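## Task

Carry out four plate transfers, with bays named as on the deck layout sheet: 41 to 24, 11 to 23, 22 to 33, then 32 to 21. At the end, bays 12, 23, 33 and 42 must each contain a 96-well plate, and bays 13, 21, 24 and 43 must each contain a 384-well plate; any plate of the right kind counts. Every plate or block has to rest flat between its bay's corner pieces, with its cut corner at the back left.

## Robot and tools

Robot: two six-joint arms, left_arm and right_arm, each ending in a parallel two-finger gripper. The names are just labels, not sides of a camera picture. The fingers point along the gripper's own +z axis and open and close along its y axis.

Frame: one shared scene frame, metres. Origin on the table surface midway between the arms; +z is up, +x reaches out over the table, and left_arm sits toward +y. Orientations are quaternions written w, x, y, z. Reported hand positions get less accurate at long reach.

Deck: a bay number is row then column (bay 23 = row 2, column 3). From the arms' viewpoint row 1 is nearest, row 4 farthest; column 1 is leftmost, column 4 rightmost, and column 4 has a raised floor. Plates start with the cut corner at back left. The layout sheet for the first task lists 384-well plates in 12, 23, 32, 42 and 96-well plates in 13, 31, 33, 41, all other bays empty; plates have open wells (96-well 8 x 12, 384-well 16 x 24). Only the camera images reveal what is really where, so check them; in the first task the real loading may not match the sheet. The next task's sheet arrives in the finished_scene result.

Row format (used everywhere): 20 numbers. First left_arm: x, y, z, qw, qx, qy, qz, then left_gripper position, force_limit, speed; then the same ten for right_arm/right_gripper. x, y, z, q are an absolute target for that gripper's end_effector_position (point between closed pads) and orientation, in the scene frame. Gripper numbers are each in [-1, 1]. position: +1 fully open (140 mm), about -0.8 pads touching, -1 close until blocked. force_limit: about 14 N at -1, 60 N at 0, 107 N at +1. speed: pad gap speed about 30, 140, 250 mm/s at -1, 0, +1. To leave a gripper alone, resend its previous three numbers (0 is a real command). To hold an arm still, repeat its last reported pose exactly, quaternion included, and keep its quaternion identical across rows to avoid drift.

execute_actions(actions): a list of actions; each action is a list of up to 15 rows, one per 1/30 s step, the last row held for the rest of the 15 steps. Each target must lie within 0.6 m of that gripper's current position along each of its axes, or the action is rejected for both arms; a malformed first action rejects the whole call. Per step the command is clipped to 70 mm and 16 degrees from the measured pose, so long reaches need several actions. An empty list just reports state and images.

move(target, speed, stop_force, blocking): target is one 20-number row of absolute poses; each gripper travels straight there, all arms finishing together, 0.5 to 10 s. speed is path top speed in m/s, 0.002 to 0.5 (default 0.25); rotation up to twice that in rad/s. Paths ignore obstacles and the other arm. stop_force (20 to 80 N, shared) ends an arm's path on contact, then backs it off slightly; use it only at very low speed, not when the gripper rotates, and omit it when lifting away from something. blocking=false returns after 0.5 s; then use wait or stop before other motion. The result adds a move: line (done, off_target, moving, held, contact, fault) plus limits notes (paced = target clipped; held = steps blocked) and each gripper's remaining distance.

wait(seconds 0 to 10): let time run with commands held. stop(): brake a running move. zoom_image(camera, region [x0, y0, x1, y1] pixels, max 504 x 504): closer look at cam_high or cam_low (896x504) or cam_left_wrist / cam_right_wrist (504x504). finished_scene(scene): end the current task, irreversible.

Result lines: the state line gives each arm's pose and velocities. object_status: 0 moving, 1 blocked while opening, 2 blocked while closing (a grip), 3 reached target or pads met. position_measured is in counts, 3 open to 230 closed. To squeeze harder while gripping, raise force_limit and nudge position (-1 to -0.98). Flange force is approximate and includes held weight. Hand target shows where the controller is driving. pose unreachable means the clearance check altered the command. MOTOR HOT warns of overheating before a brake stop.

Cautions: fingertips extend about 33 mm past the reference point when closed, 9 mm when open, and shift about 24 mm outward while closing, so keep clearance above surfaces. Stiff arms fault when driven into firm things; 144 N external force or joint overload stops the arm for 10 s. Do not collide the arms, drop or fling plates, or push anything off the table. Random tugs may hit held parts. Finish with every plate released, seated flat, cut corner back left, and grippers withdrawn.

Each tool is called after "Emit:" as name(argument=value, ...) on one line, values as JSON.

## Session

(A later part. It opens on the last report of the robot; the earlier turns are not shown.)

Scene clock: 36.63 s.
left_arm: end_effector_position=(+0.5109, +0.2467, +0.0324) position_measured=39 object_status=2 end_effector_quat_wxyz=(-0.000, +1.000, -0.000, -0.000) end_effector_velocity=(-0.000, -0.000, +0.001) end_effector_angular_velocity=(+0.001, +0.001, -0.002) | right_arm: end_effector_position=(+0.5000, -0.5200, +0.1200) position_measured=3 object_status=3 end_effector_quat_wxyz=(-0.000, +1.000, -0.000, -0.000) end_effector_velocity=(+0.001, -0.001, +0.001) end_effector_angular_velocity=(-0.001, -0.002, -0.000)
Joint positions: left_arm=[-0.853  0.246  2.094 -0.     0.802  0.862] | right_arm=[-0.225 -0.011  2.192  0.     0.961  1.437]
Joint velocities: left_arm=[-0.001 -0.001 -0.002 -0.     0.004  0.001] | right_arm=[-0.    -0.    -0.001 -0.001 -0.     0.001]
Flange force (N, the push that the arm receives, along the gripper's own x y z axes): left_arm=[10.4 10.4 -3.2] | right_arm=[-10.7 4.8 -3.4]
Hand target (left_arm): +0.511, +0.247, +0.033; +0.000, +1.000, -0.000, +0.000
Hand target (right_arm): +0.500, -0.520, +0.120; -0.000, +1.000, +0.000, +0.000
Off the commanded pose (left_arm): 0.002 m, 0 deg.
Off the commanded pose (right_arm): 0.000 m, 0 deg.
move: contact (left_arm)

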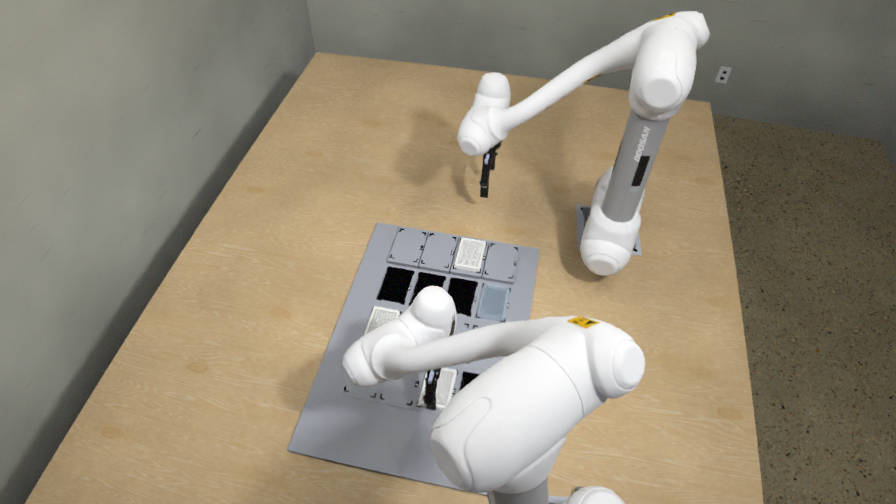

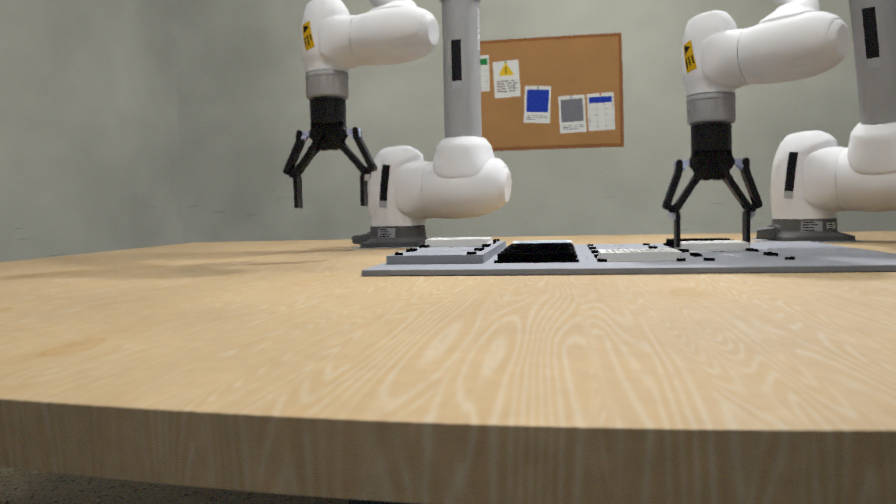

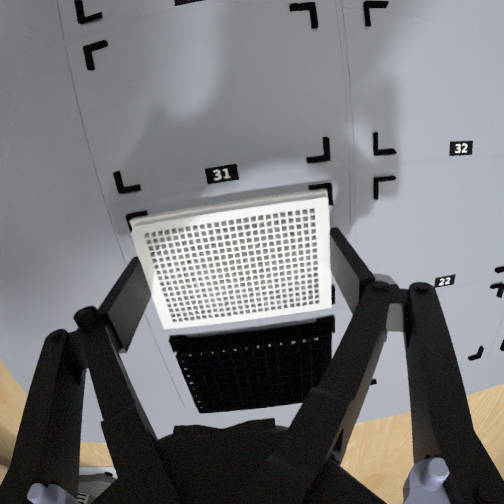

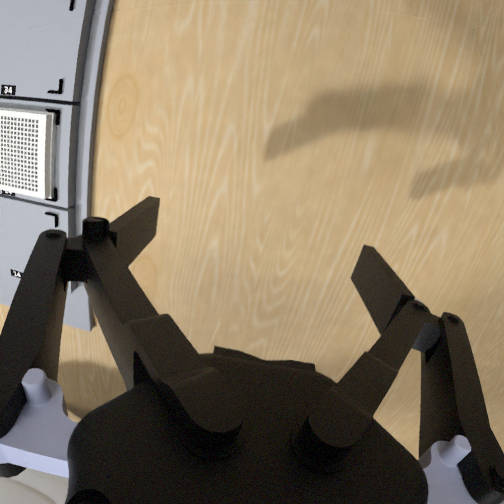

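Seated. Now 11 → 12, chained.

Emit:
move(target=[0.511,0.2466,0.0325,0,1,0,0,1,0,0.5,0.50,-0.52,0.12,0,1,0,0,1,0,0.5])

Emit:
move(target=[0.511,0.2464,0.043,0,1,0,0,1,0,0.5,0.50,-0.52,0.12,0,1,0,0,1,0,0.5])

Emit:
move(target=[0.404,0.2463,0.042,0,1,0,0,1,0,0.5,0.50,-0.52,0.12,0,1,0,0,1,0,0.5], speed=0.35)

Emit:
move(target=[0.404,0.2463,0.0325,0,1,0,0,1,0,0.5,0.50,-0.52,0.12,0,1,0,0,1,0,0.5], speed=0.05)

Emit:
zoom_image(camera="cam_left_wrist", region=[90,130,390,370])

Scene clock: 37.63 s.
left_arm: end_effector_position=(+0.5110, +0.2466, +0.0325) position_measured=3 object_status=3 end_effector_quat_wxyz=(+0.000, +1.000, +0.000, -0.000) end_effector_velocity=(+0.000, +0.000, -0.001) end_effector_angular_velocity=(+0.000, +0.001, +0.001) | right_arm: end_effector_position=(+0.5000, -0.5200, +0.1200) position_measured=3 object_status=3 end_effector_quat_wxyz=(-0.000, +1.000, -0.000, -0.000) end_effector_velocity=(+0.000, +0.000, -0.000) end_effector_angular_velocity=(-0.001, +0.000, +0.001)
Joint positions: left_arm=[-0.853  0.246  2.094 -0.     0.802  0.862] | right_arm=[-0.225 -0.011  2.192  0.     0.961  1.437]
Joint velocities: left_arm=[ 0.001  0.001  0.    -0.001 -0.     0.   ] | right_arm=[ 0.001  0.    -0.    -0.001 -0.    -0.   ]
Flange force (N, the push that the arm receives, along the gripper's own x y z axes): left_arm=[1.8 1.3 -2.5] | right_arm=[-7.8 4.2 -2.5]
Hand target (left_arm): +0.511, +0.247, +0.033; +0.000, +1.000, +0.000, -0.000
Hand target (right_arm): +0.500, -0.520, +0.120; -0.000, +1.000, +0.000, +0.000
Off the commanded pose (left_arm): 0.000 m, 0 deg.
Off the commanded pose (right_arm): 0.000 m, 0 deg.
move: done

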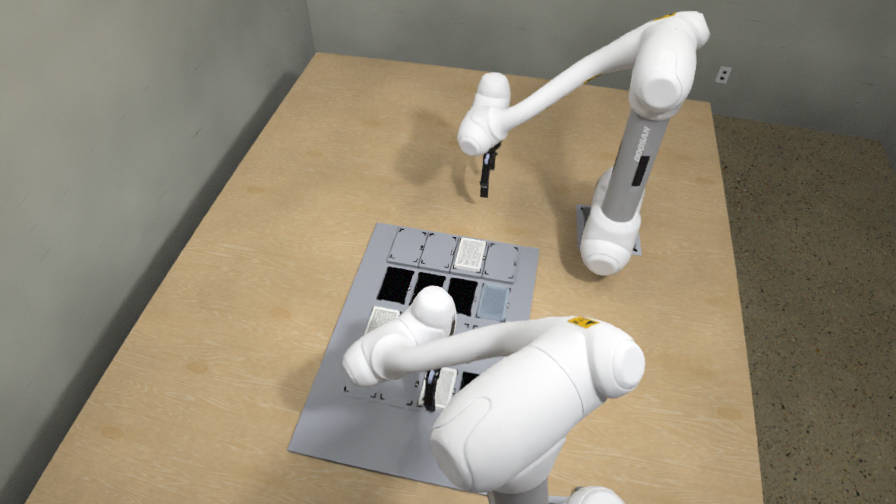

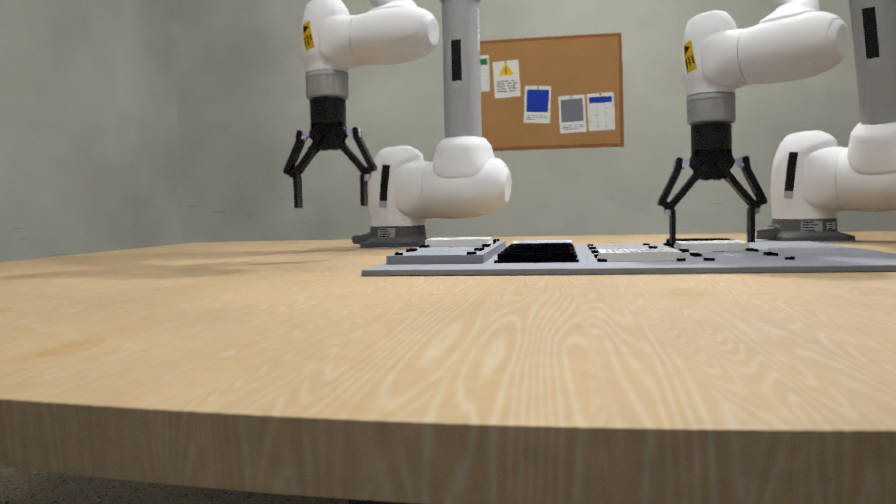

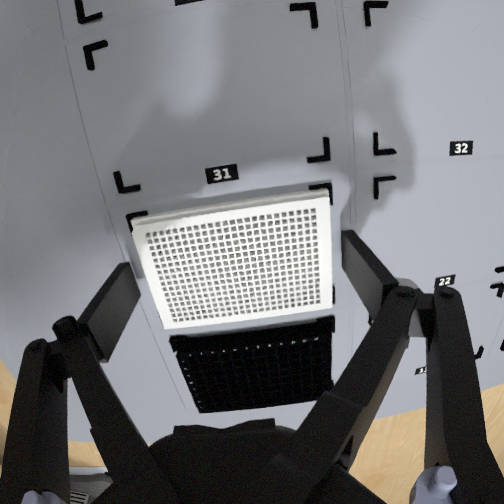

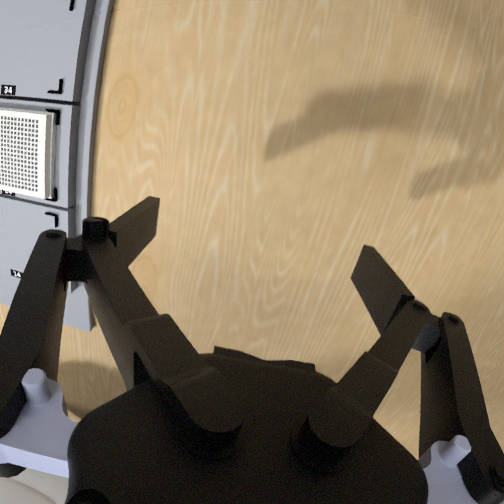

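Scene clock: 38.33 s.
left_arm: end_effector_position=(+0.5110, +0.2464, +0.0430) position_measured=3 object_status=3 end_effector_quat_wxyz=(-0.000, +1.000, +0.000, -0.000) end_effector_velocity=(+0.000, +0.000, +0.000) end_effector_angular_velocity=(-0.000, -0.001, +0.001) | right_arm: end_effector_position=(+0.5000, -0.5200, +0.1200) position_measured=3 object_status=3 end_effector_quat_wxyz=(-0.000, +1.000, -0.000, -0.000) end_effector_velocity=(-0.000, -0.000, +0.000) end_effector_angular_velocity=(-0.000, -0.000, -0.001)
Joint positions: left_arm=[-0.853  0.233  2.086  0.     0.823  0.861] | right_arm=[-0.225 -0.011  2.192  0.     0.961  1.437]
Joint velocities: left_arm=[ 0.001 -0.    -0.     0.001 -0.    -0.001] | right_arm=[-0.001 -0.001  0.    -0.    -0.    -0.   ]
Flange force (N, the push that the arm receives, along the gripper's own x y z axes): left_arm=[3.6 -2.2 0.2] | right_arm=[-8.0 5.8 -2.7]
Hand target (left_arm): +0.511, +0.246, +0.043; -0.000, +1.000, +0.000, +0.000
Hand target (right_arm): +0.500, -0.520, +0.120; -0.000, +1.000, +0.000, +0.000
Off the commanded pose (left_arm): 0.000 m, 0 deg.
Off the commanded pose (right_arm): 0.000 m, 0 deg.
move: done

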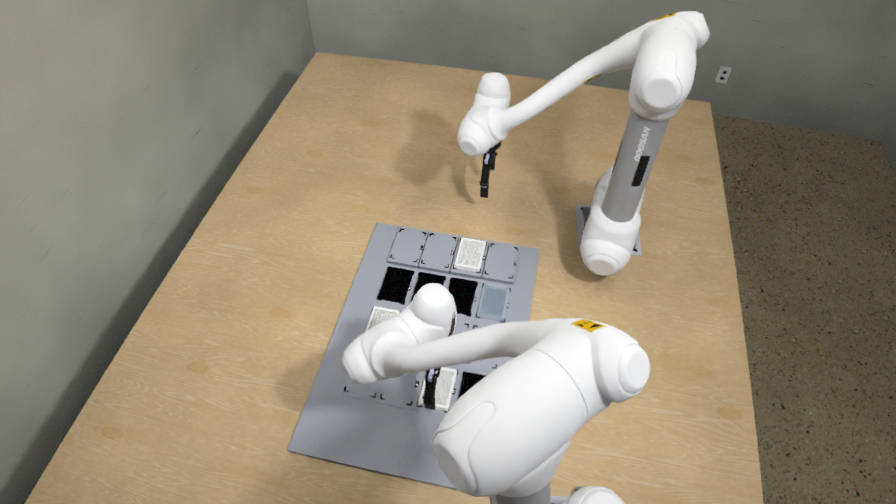

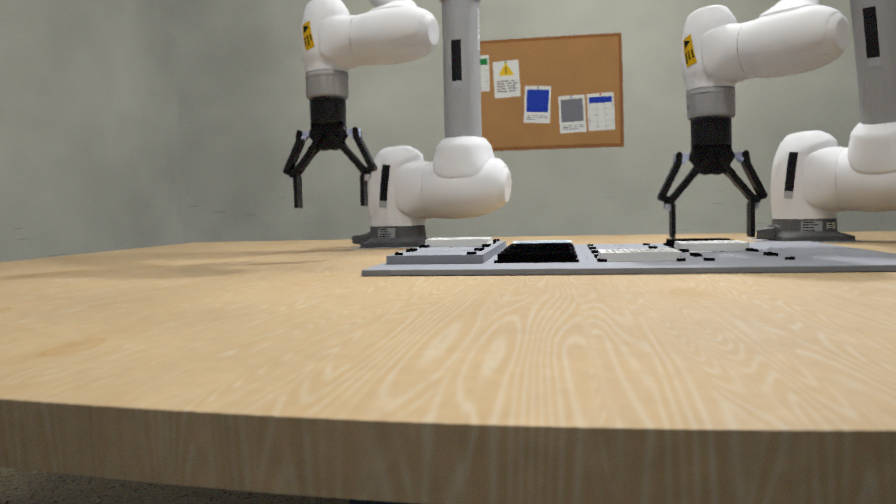

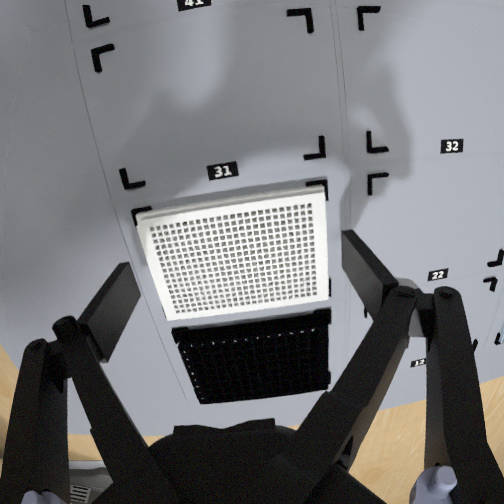

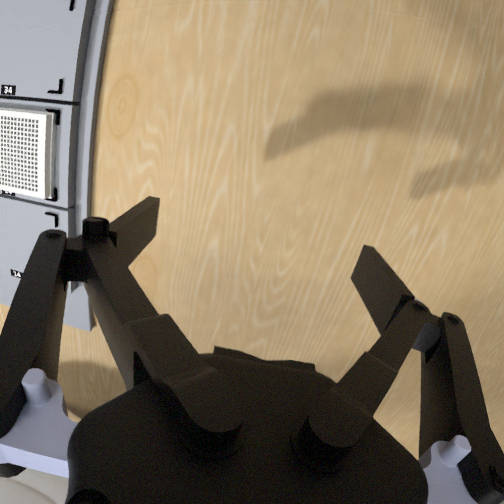

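Scene clock: 39.10 s.
left_arm: end_effector_position=(+0.4041, +0.2462, +0.0420) position_measured=3 object_status=3 end_effector_quat_wxyz=(+0.000, +1.000, -0.000, +0.000) end_effector_velocity=(-0.000, +0.000, +0.000) end_effector_angular_velocity=(+0.001, -0.000, -0.002) | right_arm: end_effector_position=(+0.5000, -0.5200, +0.1200) position_measured=3 object_status=3 end_effector_quat_wxyz=(-0.000, +1.000, -0.000, -0.000) end_effector_velocity=(+0.001, -0.000, +0.000) end_effector_angular_velocity=(+0.000, -0.001, -0.001)
Joint positions: left_arm=[-1.001  0.121  2.231 -0.     0.79   0.714] | right_arm=[-0.225 -0.011  2.192  0.     0.961  1.437]
Joint velocities: left_arm=[-0.001 -0.001  0.     0.001  0.001  0.001] | right_arm=[-0.001  0.001 -0.001  0.    -0.     0.   ]
Flange force (N, the push that the arm receives, along the gripper's own x y z axes): left_arm=[0.4 1.0 -3.8] | right_arm=[-8.8 3.6 -3.0]
Hand target (left_arm): +0.404, +0.246, +0.042; +0.000, +1.000, -0.000, +0.000
Hand target (right_arm): +0.500, -0.520, +0.120; -0.000, +1.000, +0.000, +0.000
Off the commanded pose (left_arm): 0.000 m, 0 deg.
Off the commanded pose (right_arm): 0.000 m, 0 deg.
move: done

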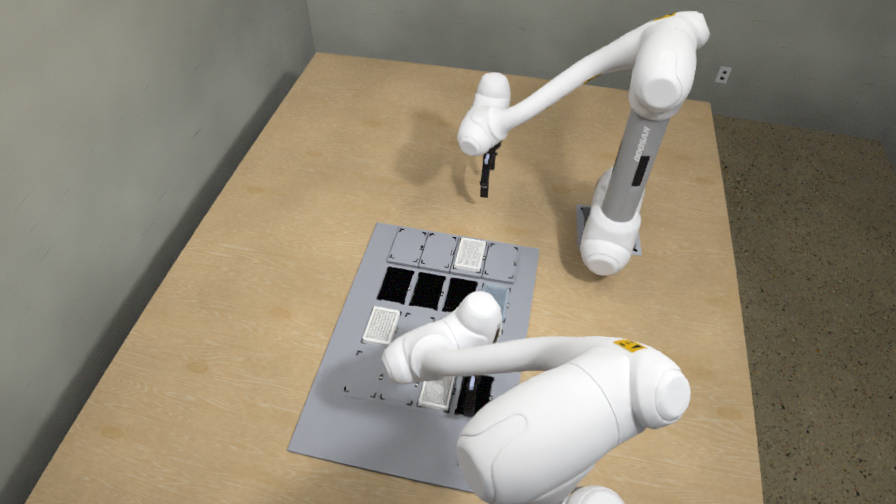

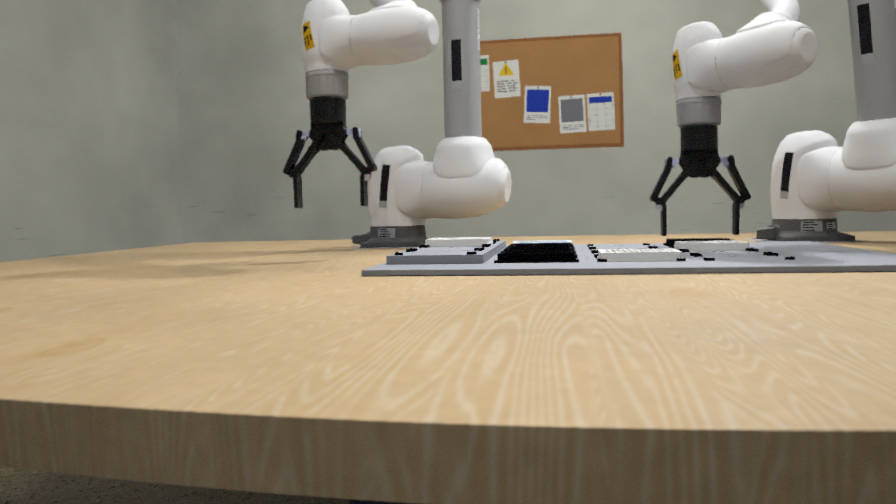

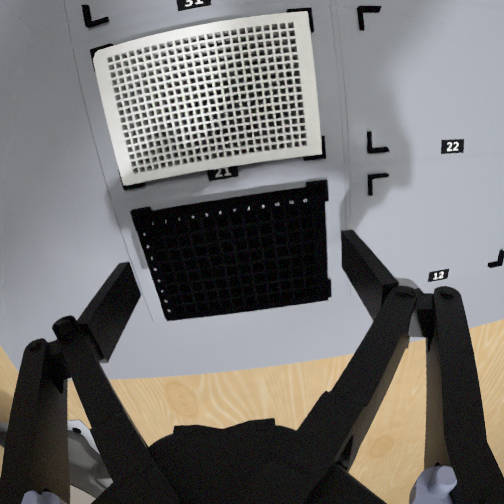

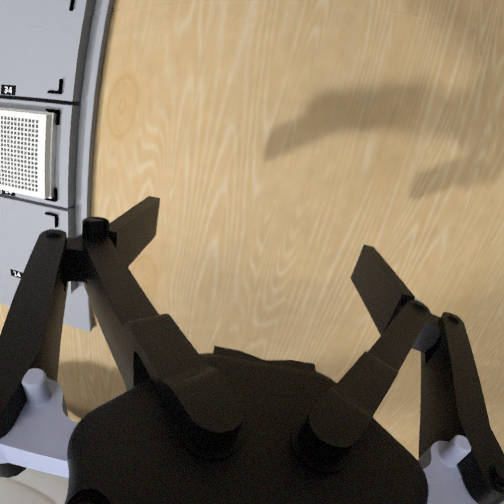

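Scene clock: 39.80 s.
left_arm: end_effector_position=(+0.4040, +0.2463, +0.0325) position_measured=3 object_status=3 end_effector_quat_wxyz=(+0.000, +1.000, -0.000, -0.000) end_effector_velocity=(-0.000, -0.001, +0.000) end_effector_angular_velocity=(-0.001, -0.000, -0.000) | right_arm: end_effector_position=(+0.5000, -0.5200, +0.1200) position_measured=3 object_status=3 end_effector_quat_wxyz=(-0.000, +1.000, -0.000, -0.000) end_effector_velocity=(+0.000, +0.000, +0.001) end_effector_angular_velocity=(-0.001, -0.001, +0.001)
Joint positions: left_arm=[-1.001  0.134  2.239 -0.     0.769  0.714] | right_arm=[-0.225 -0.011  2.192  0.     0.961  1.437]
Joint velocities: left_arm=[-0.001 -0.     0.    -0.    -0.001 -0.001] | right_arm=[ 0.001 -0.    -0.001 -0.001  0.    -0.   ]
Flange force (N, the push that the arm receives, along the gripper's own x y z axes): left_arm=[5.4 4.8 6.0] | right_arm=[-6.7 6.0 -3.6]
Hand target (left_arm): +0.404, +0.246, +0.033; +0.000, +1.000, -0.000, -0.000
Hand target (right_arm): +0.500, -0.520, +0.120; -0.000, +1.000, +0.000, +0.000
Off the commanded pose (left_arm): 0.000 m, 0 deg.
Off the commanded pose (right_arm): 0.000 m, 0 deg.
move: done

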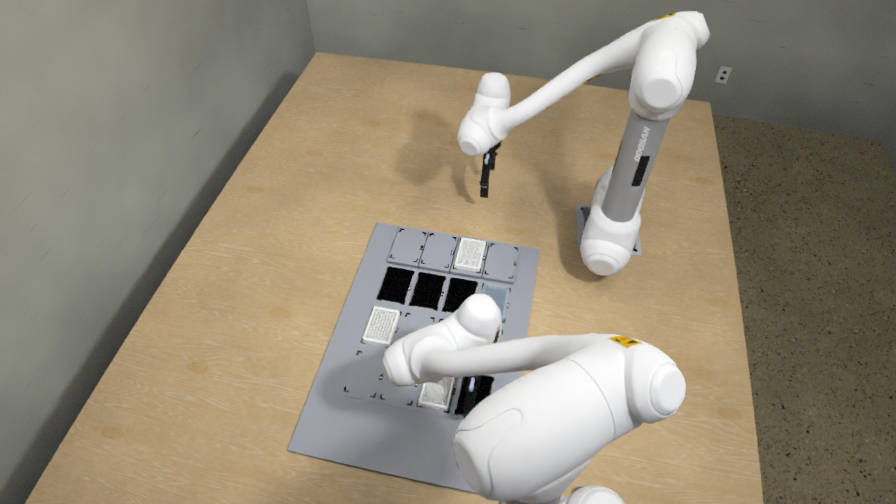

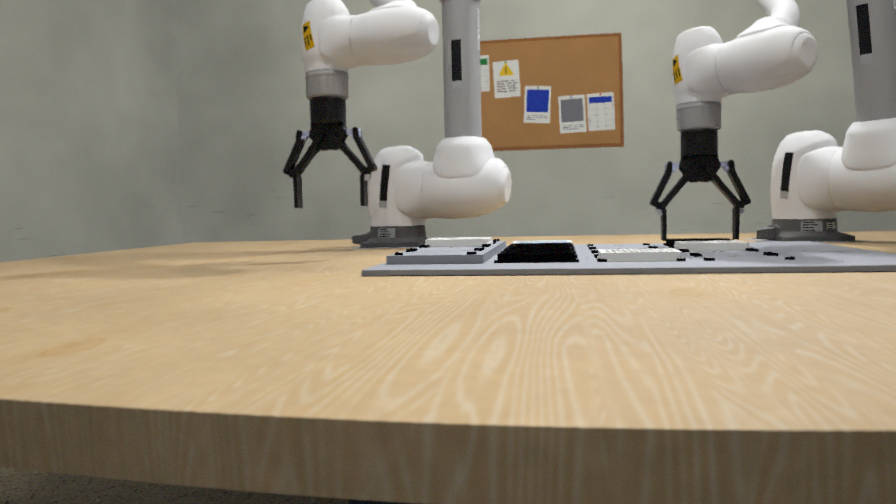

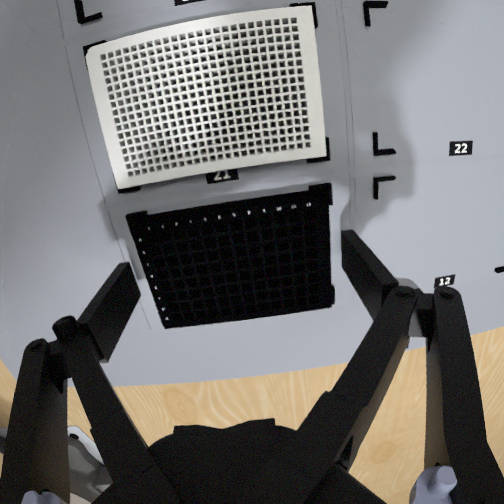

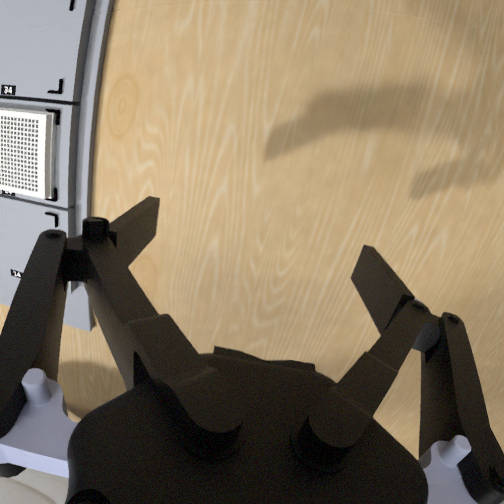

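Region (90, 130, 390, 370) of cam_left_wrist's 504x504 image, scaled by 1.680, with more detail than that image has; it fills the top 403 rows of this view, and the rest is white.

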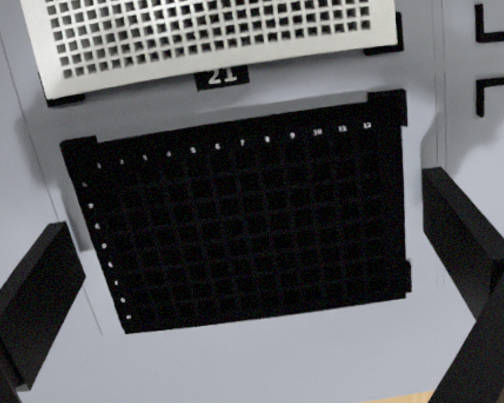

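Emit:
move(target=[0.404,0.2463,0.0325,0,1,0,0,-1,-0.3,-0.2,0.50,-0.52,0.12,0,1,0,0,1,0,0.5], speed=0.05)

Emit:
move(target=[0.404,0.2463,0.042,0,1,0,0,-1,-0.3,-0.2,0.50,-0.52,0.12,0,1,0,0,1,0,0.5], speed=0.05)

Scene clock: 41.13 s.
left_arm: end_effector_position=(+0.4040, +0.2463, +0.0325) position_measured=38 object_status=2 end_effector_quat_wxyz=(+0.000, +1.000, -0.000, +0.000) end_effector_velocity=(+0.000, -0.001, +0.000) end_effector_angular_velocity=(-0.002, -0.002, -0.002) | right_arm: end_effector_position=(+0.5000, -0.5200, +0.1200) position_measured=3 object_status=3 end_effector_quat_wxyz=(-0.000, +1.000, -0.000, -0.000) end_effector_velocity=(-0.001, +0.000, -0.000) end_effector_angular_velocity=(+0.000, +0.001, +0.000)
Joint positions: left_arm=[-1.001  0.134  2.239 -0.     0.769  0.714] | right_arm=[-0.225 -0.011  2.192  0.     0.961  1.437]
Joint velocities: left_arm=[-0.001 -0.    -0.     0.001 -0.002  0.001] | right_arm=[ 0.     0.     0.001  0.    -0.    -0.   ]
Flange force (N, the push that the arm receives, along the gripper's own x y z axes): left_arm=[-6.4 -3.3 -39.9] | right_arm=[-10.9 6.5 -5.2]
Hand target (left_arm): +0.404, +0.246, +0.033; +0.000, +1.000, -0.000, +0.000
Hand target (right_arm): +0.500, -0.520, +0.120; -0.000, +1.000, +0.000, +0.000
Off the commanded pose (left_arm): 0.000 m, 0 deg.
Off the commanded pose (right_arm): 0.000 m, 0 deg.
move: done

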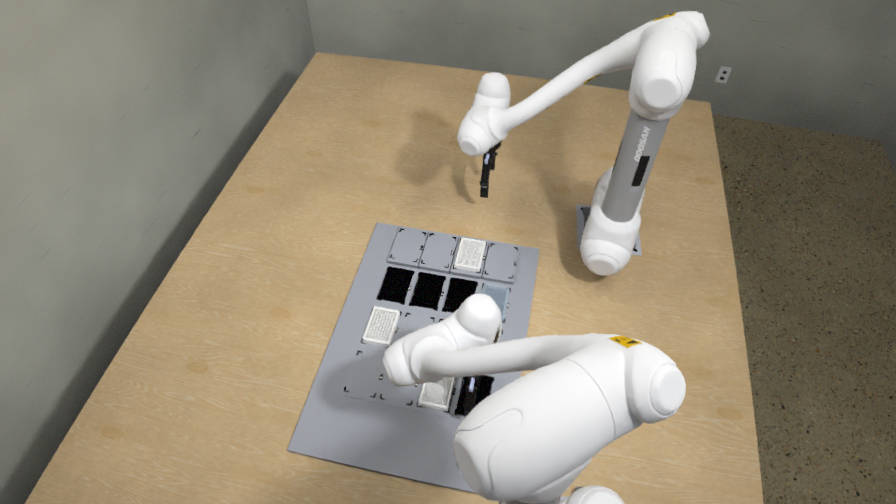

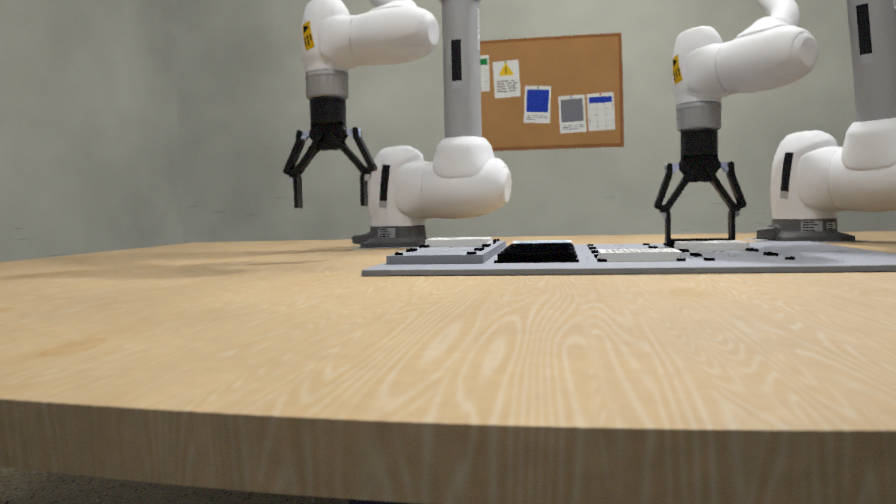

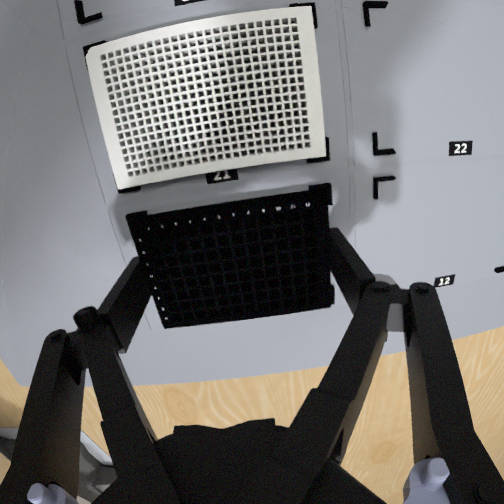

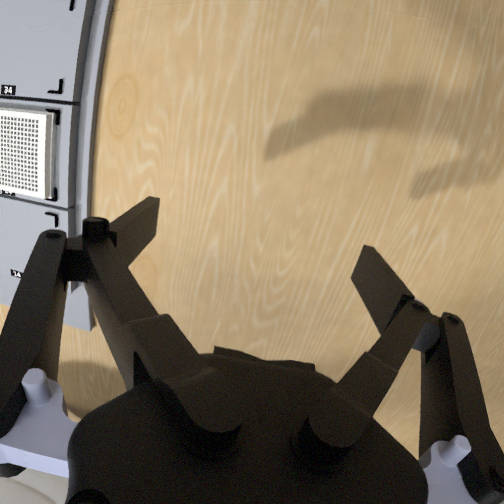

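Scene clock: 41.83 s.
left_arm: end_effector_position=(+0.4040, +0.2463, +0.0420) position_measured=39 object_status=2 end_effector_quat_wxyz=(-0.000, +1.000, -0.000, +0.000) end_effector_velocity=(+0.000, +0.000, -0.000) end_effector_angular_velocity=(+0.001, -0.000, +0.001) | right_arm: end_effector_position=(+0.5000, -0.5200, +0.1200) position_measured=3 object_status=3 end_effector_quat_wxyz=(-0.000, +1.000, -0.000, -0.000) end_effector_velocity=(-0.000, +0.000, -0.001) end_effector_angular_velocity=(+0.001, +0.001, -0.000)
Joint positions: left_arm=[-1.001  0.121  2.231  0.     0.79   0.714] | right_arm=[-0.225 -0.011  2.192 -0.     0.961  1.437]
Joint velocities: left_arm=[ 0.001  0.    -0.     0.001  0.    -0.001] | right_arm=[-0.     0.001  0.001  0.001 -0.    -0.   ]
Flange force (N, the push that the arm receives, along the gripper's own x y z axes): left_arm=[1.2 -0.1 -4.7] | right_arm=[-8.6 7.7 -4.7]
Hand target (left_arm): +0.404, +0.246, +0.042; -0.000, +1.000, +0.000, +0.000
Hand target (right_arm): +0.500, -0.520, +0.120; -0.000, +1.000, +0.000, +0.000
Off the commanded pose (left_arm): 0.000 m, 0 deg.
Off the commanded pose (right_arm): 0.000 m, 0 deg.
move: done

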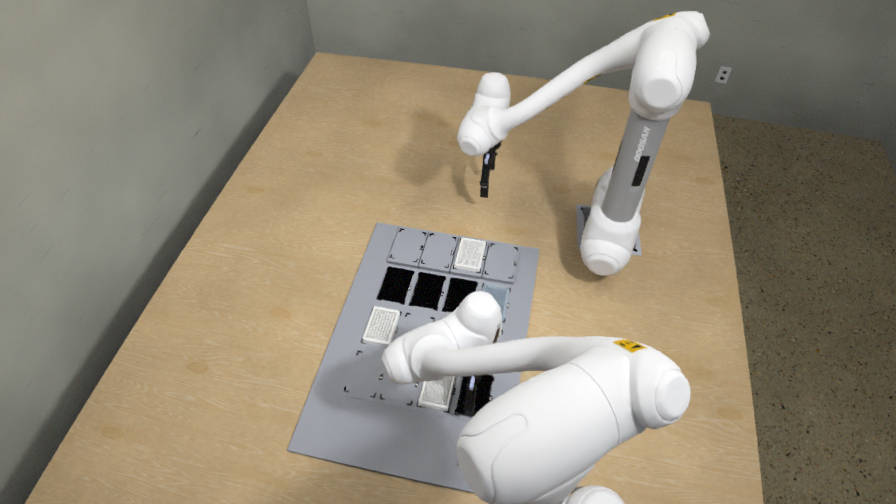

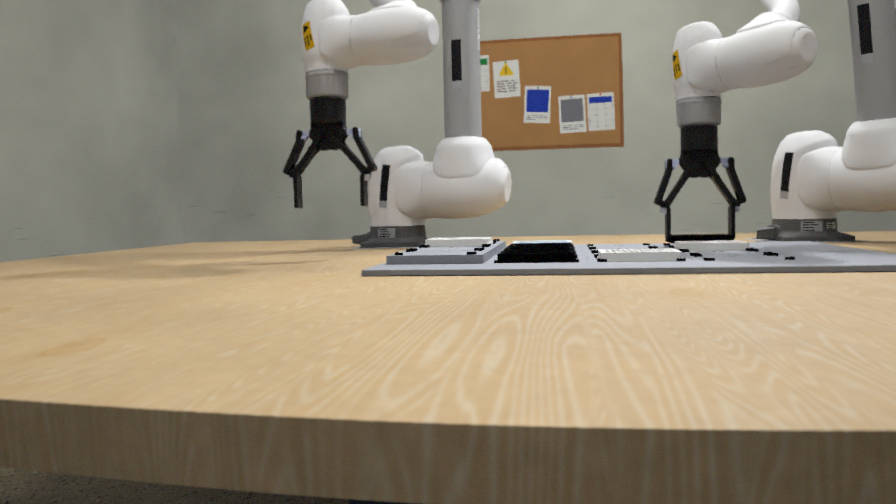

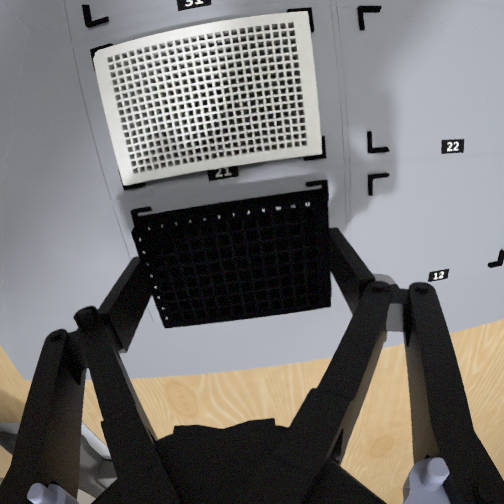

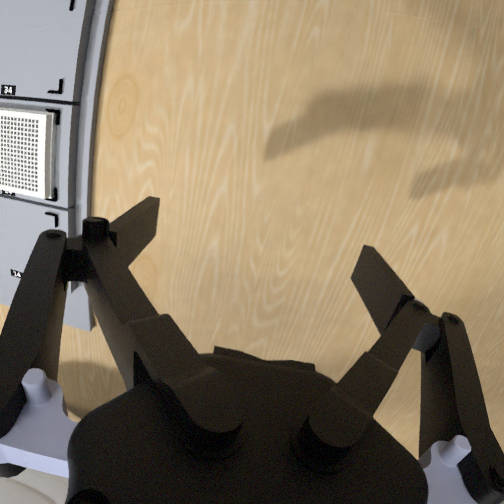

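Emit:
zoom_image(camera="cam_left_wrist", region=[90,130,390,370])

Emit:
move(target=[0.404,0.0824,0.042,0,1,0,0,-1,-0.3,-0.2,0.50,-0.52,0.12,0,1,0,0,1,0,0.5], speed=0.3)

Emit:
zoom_image(camera="cam_left_wrist", region=[90,130,390,370])

Region (90, 130, 390, 370) of cam_left_wrist's 504x504 image, scaled by 1.680, with more detail than that image has; it fills the top 403 rows of this view, and the rest is white.

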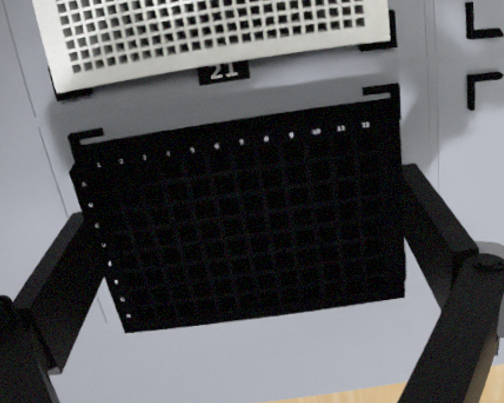

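Scene clock: 43.10 s.
left_arm: end_effector_position=(+0.4040, +0.0824, +0.0420) position_measured=39 object_status=2 end_effector_quat_wxyz=(+0.000, +1.000, -0.000, +0.000) end_effector_velocity=(-0.000, -0.000, -0.000) end_effector_angular_velocity=(+0.000, +0.000, -0.002) | right_arm: end_effector_position=(+0.5000, -0.5200, +0.1200) position_measured=3 object_status=3 end_effector_quat_wxyz=(-0.000, +1.000, -0.000, -0.000) end_effector_velocity=(-0.000, -0.001, -0.001) end_effector_angular_velocity=(-0.000, +0.001, -0.001)
Joint positions: left_arm=[-1.18   0.296  2.001 -0.     0.845  0.535] | right_arm=[-0.225 -0.011  2.192  0.     0.961  1.437]
Joint velocities: left_arm=[-0.     0.001 -0.001 -0.     0.     0.001] | right_arm=[-0.001  0.001  0.001 -0.    -0.    -0.   ]
Flange force (N, the push that the arm receives, along the gripper's own x y z axes): left_arm=[5.3 1.2 -0.1] | right_arm=[-13.7 5.9 -6.2]
Hand target (left_arm): +0.404, +0.082, +0.042; +0.000, +1.000, +0.000, +0.000
Hand target (right_arm): +0.500, -0.520, +0.120; -0.000, +1.000, +0.000, +0.000
Off the commanded pose (left_arm): 0.000 m, 0 deg.
Off the commanded pose (right_arm): 0.000 m, 0 deg.
move: done

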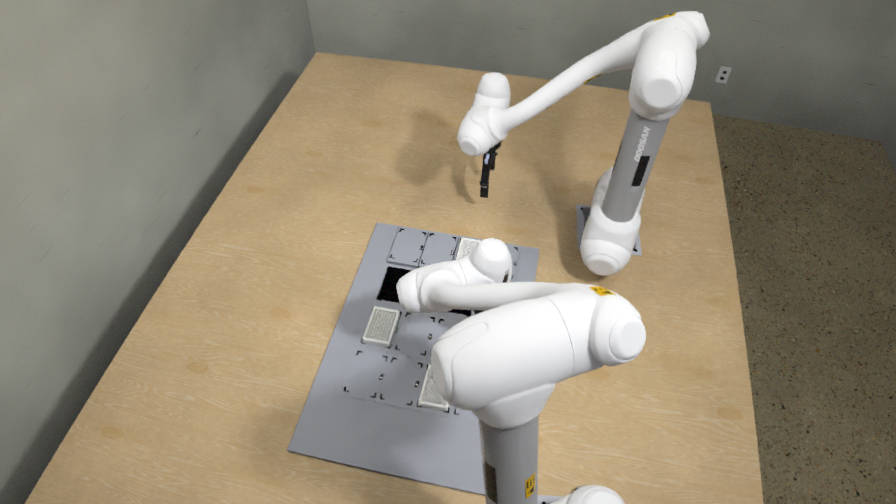

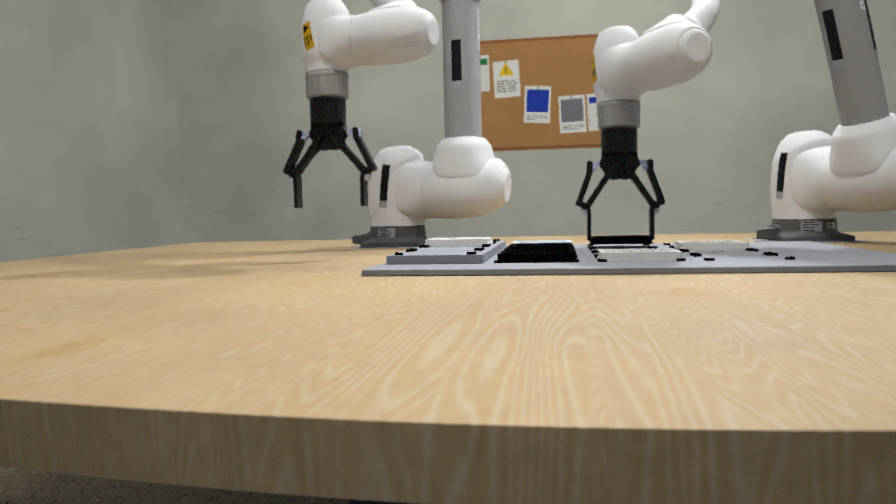

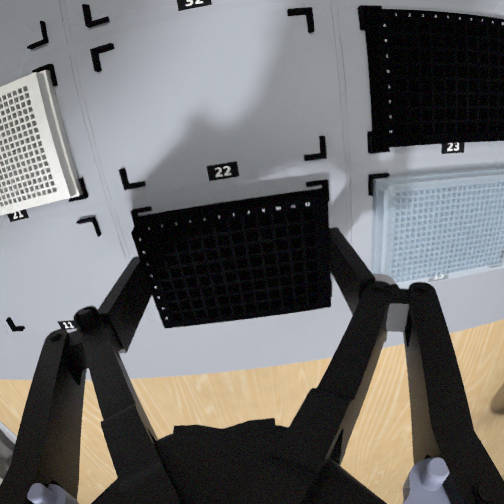

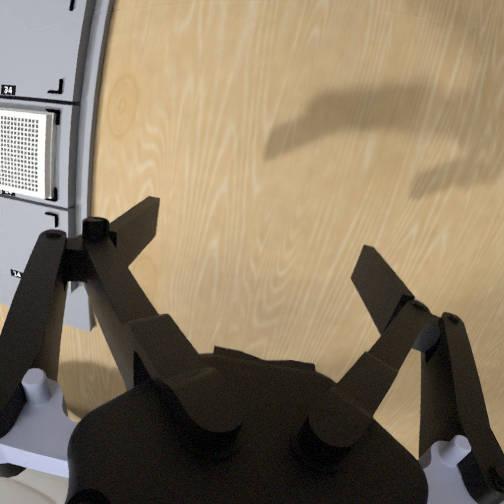

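Region (90, 130, 390, 370) of cam_left_wrist's 504x504 image, scaled by 1.680, with more detail than that image has; it fills the top 403 rows of this view, and the rest is white.

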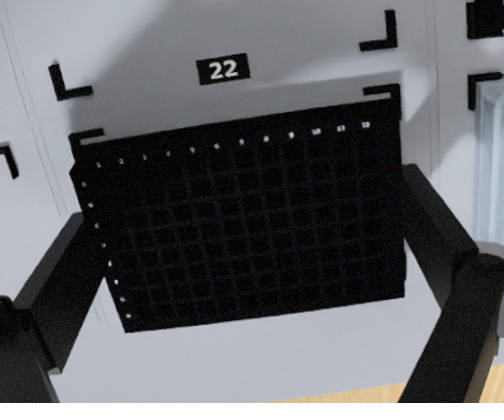

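Emit:
move(target=[0.4038,0.0824,0.030,0,1,0,0,-1,-0.3,-0.2,0.50,-0.52,0.12,0,1,0,0,1,0,0.5], speed=0.015, stop_force=25)

Emit:
zoom_image(camera="cam_left_wrist", region=[90,130,390,370])

Scene clock: 44.50 s.
left_arm: end_effector_position=(+0.4038, +0.0825, +0.0328) position_measured=39 object_status=2 end_effector_quat_wxyz=(-0.000, +1.000, +0.000, -0.000) end_effector_velocity=(-0.001, -0.001, +0.001) end_effector_angular_velocity=(-0.001, +0.001, +0.001) | right_arm: end_effector_position=(+0.5000, -0.5200, +0.1200) position_measured=3 object_status=3 end_effector_quat_wxyz=(-0.000, +1.000, -0.000, -0.000) end_effector_velocity=(+0.000, -0.000, -0.000) end_effector_angular_velocity=(+0.000, +0.001, -0.000)
Joint positions: left_arm=[-1.18   0.307  2.007 -0.     0.828  0.534] | right_arm=[-0.225 -0.011  2.192  0.     0.961  1.437]
Joint velocities: left_arm=[-0.001 -0.001 -0.002 -0.002  0.003 -0.001] | right_arm=[-0.     0.001 -0.     0.     0.     0.   ]
Flange force (N, the push that the arm receives, along the gripper's own x y z axes): left_arm=[-0.5 6.3 -3.6] | right_arm=[-8.5 5.5 -5.1]
Hand target (left_arm): +0.404, +0.082, +0.033; +0.000, +1.000, -0.000, +0.000
Hand target (right_arm): +0.500, -0.520, +0.120; -0.000, +1.000, +0.000, +0.000
Off the commanded pose (left_arm): 0.003 m, 0 deg.
Off the commanded pose (right_arm): 0.000 m, 0 deg.
move: contact (left_arm)

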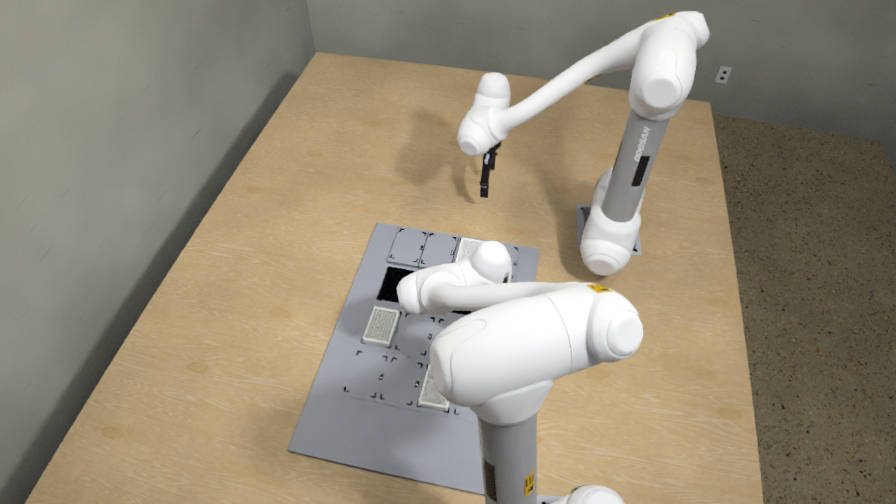

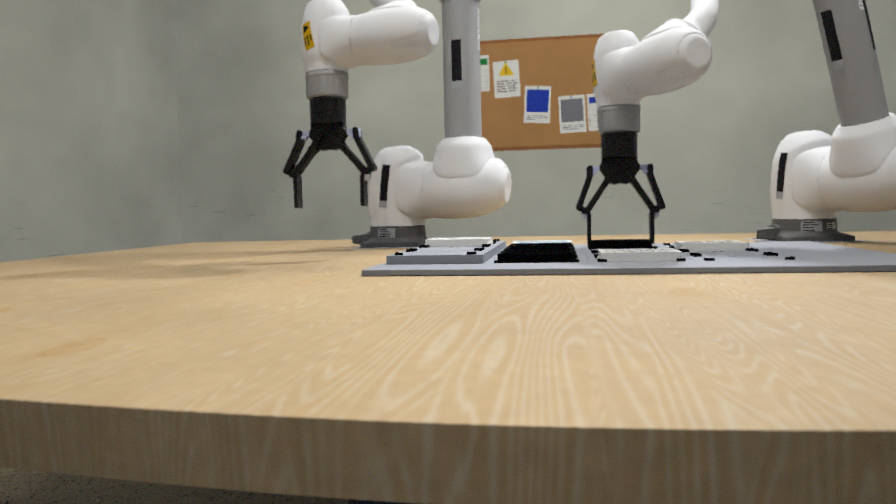

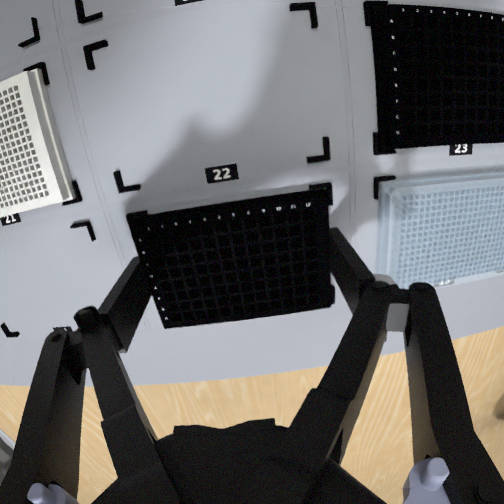

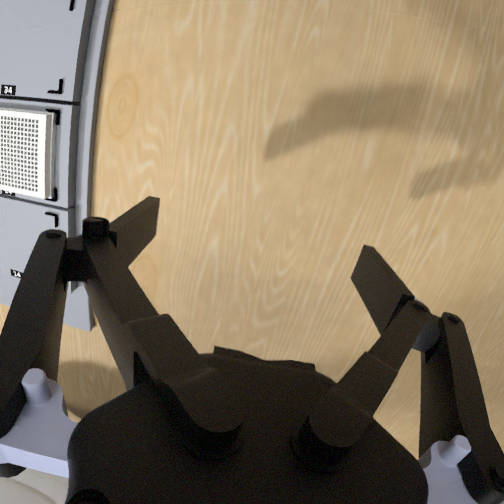

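Region (90, 130, 390, 370) of cam_left_wrist's 504x504 image, scaled by 1.680, with more detail than that image has; it fills the top 403 rows of this view, and the rest is white.

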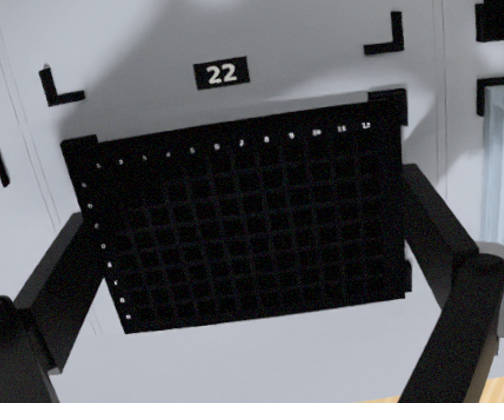

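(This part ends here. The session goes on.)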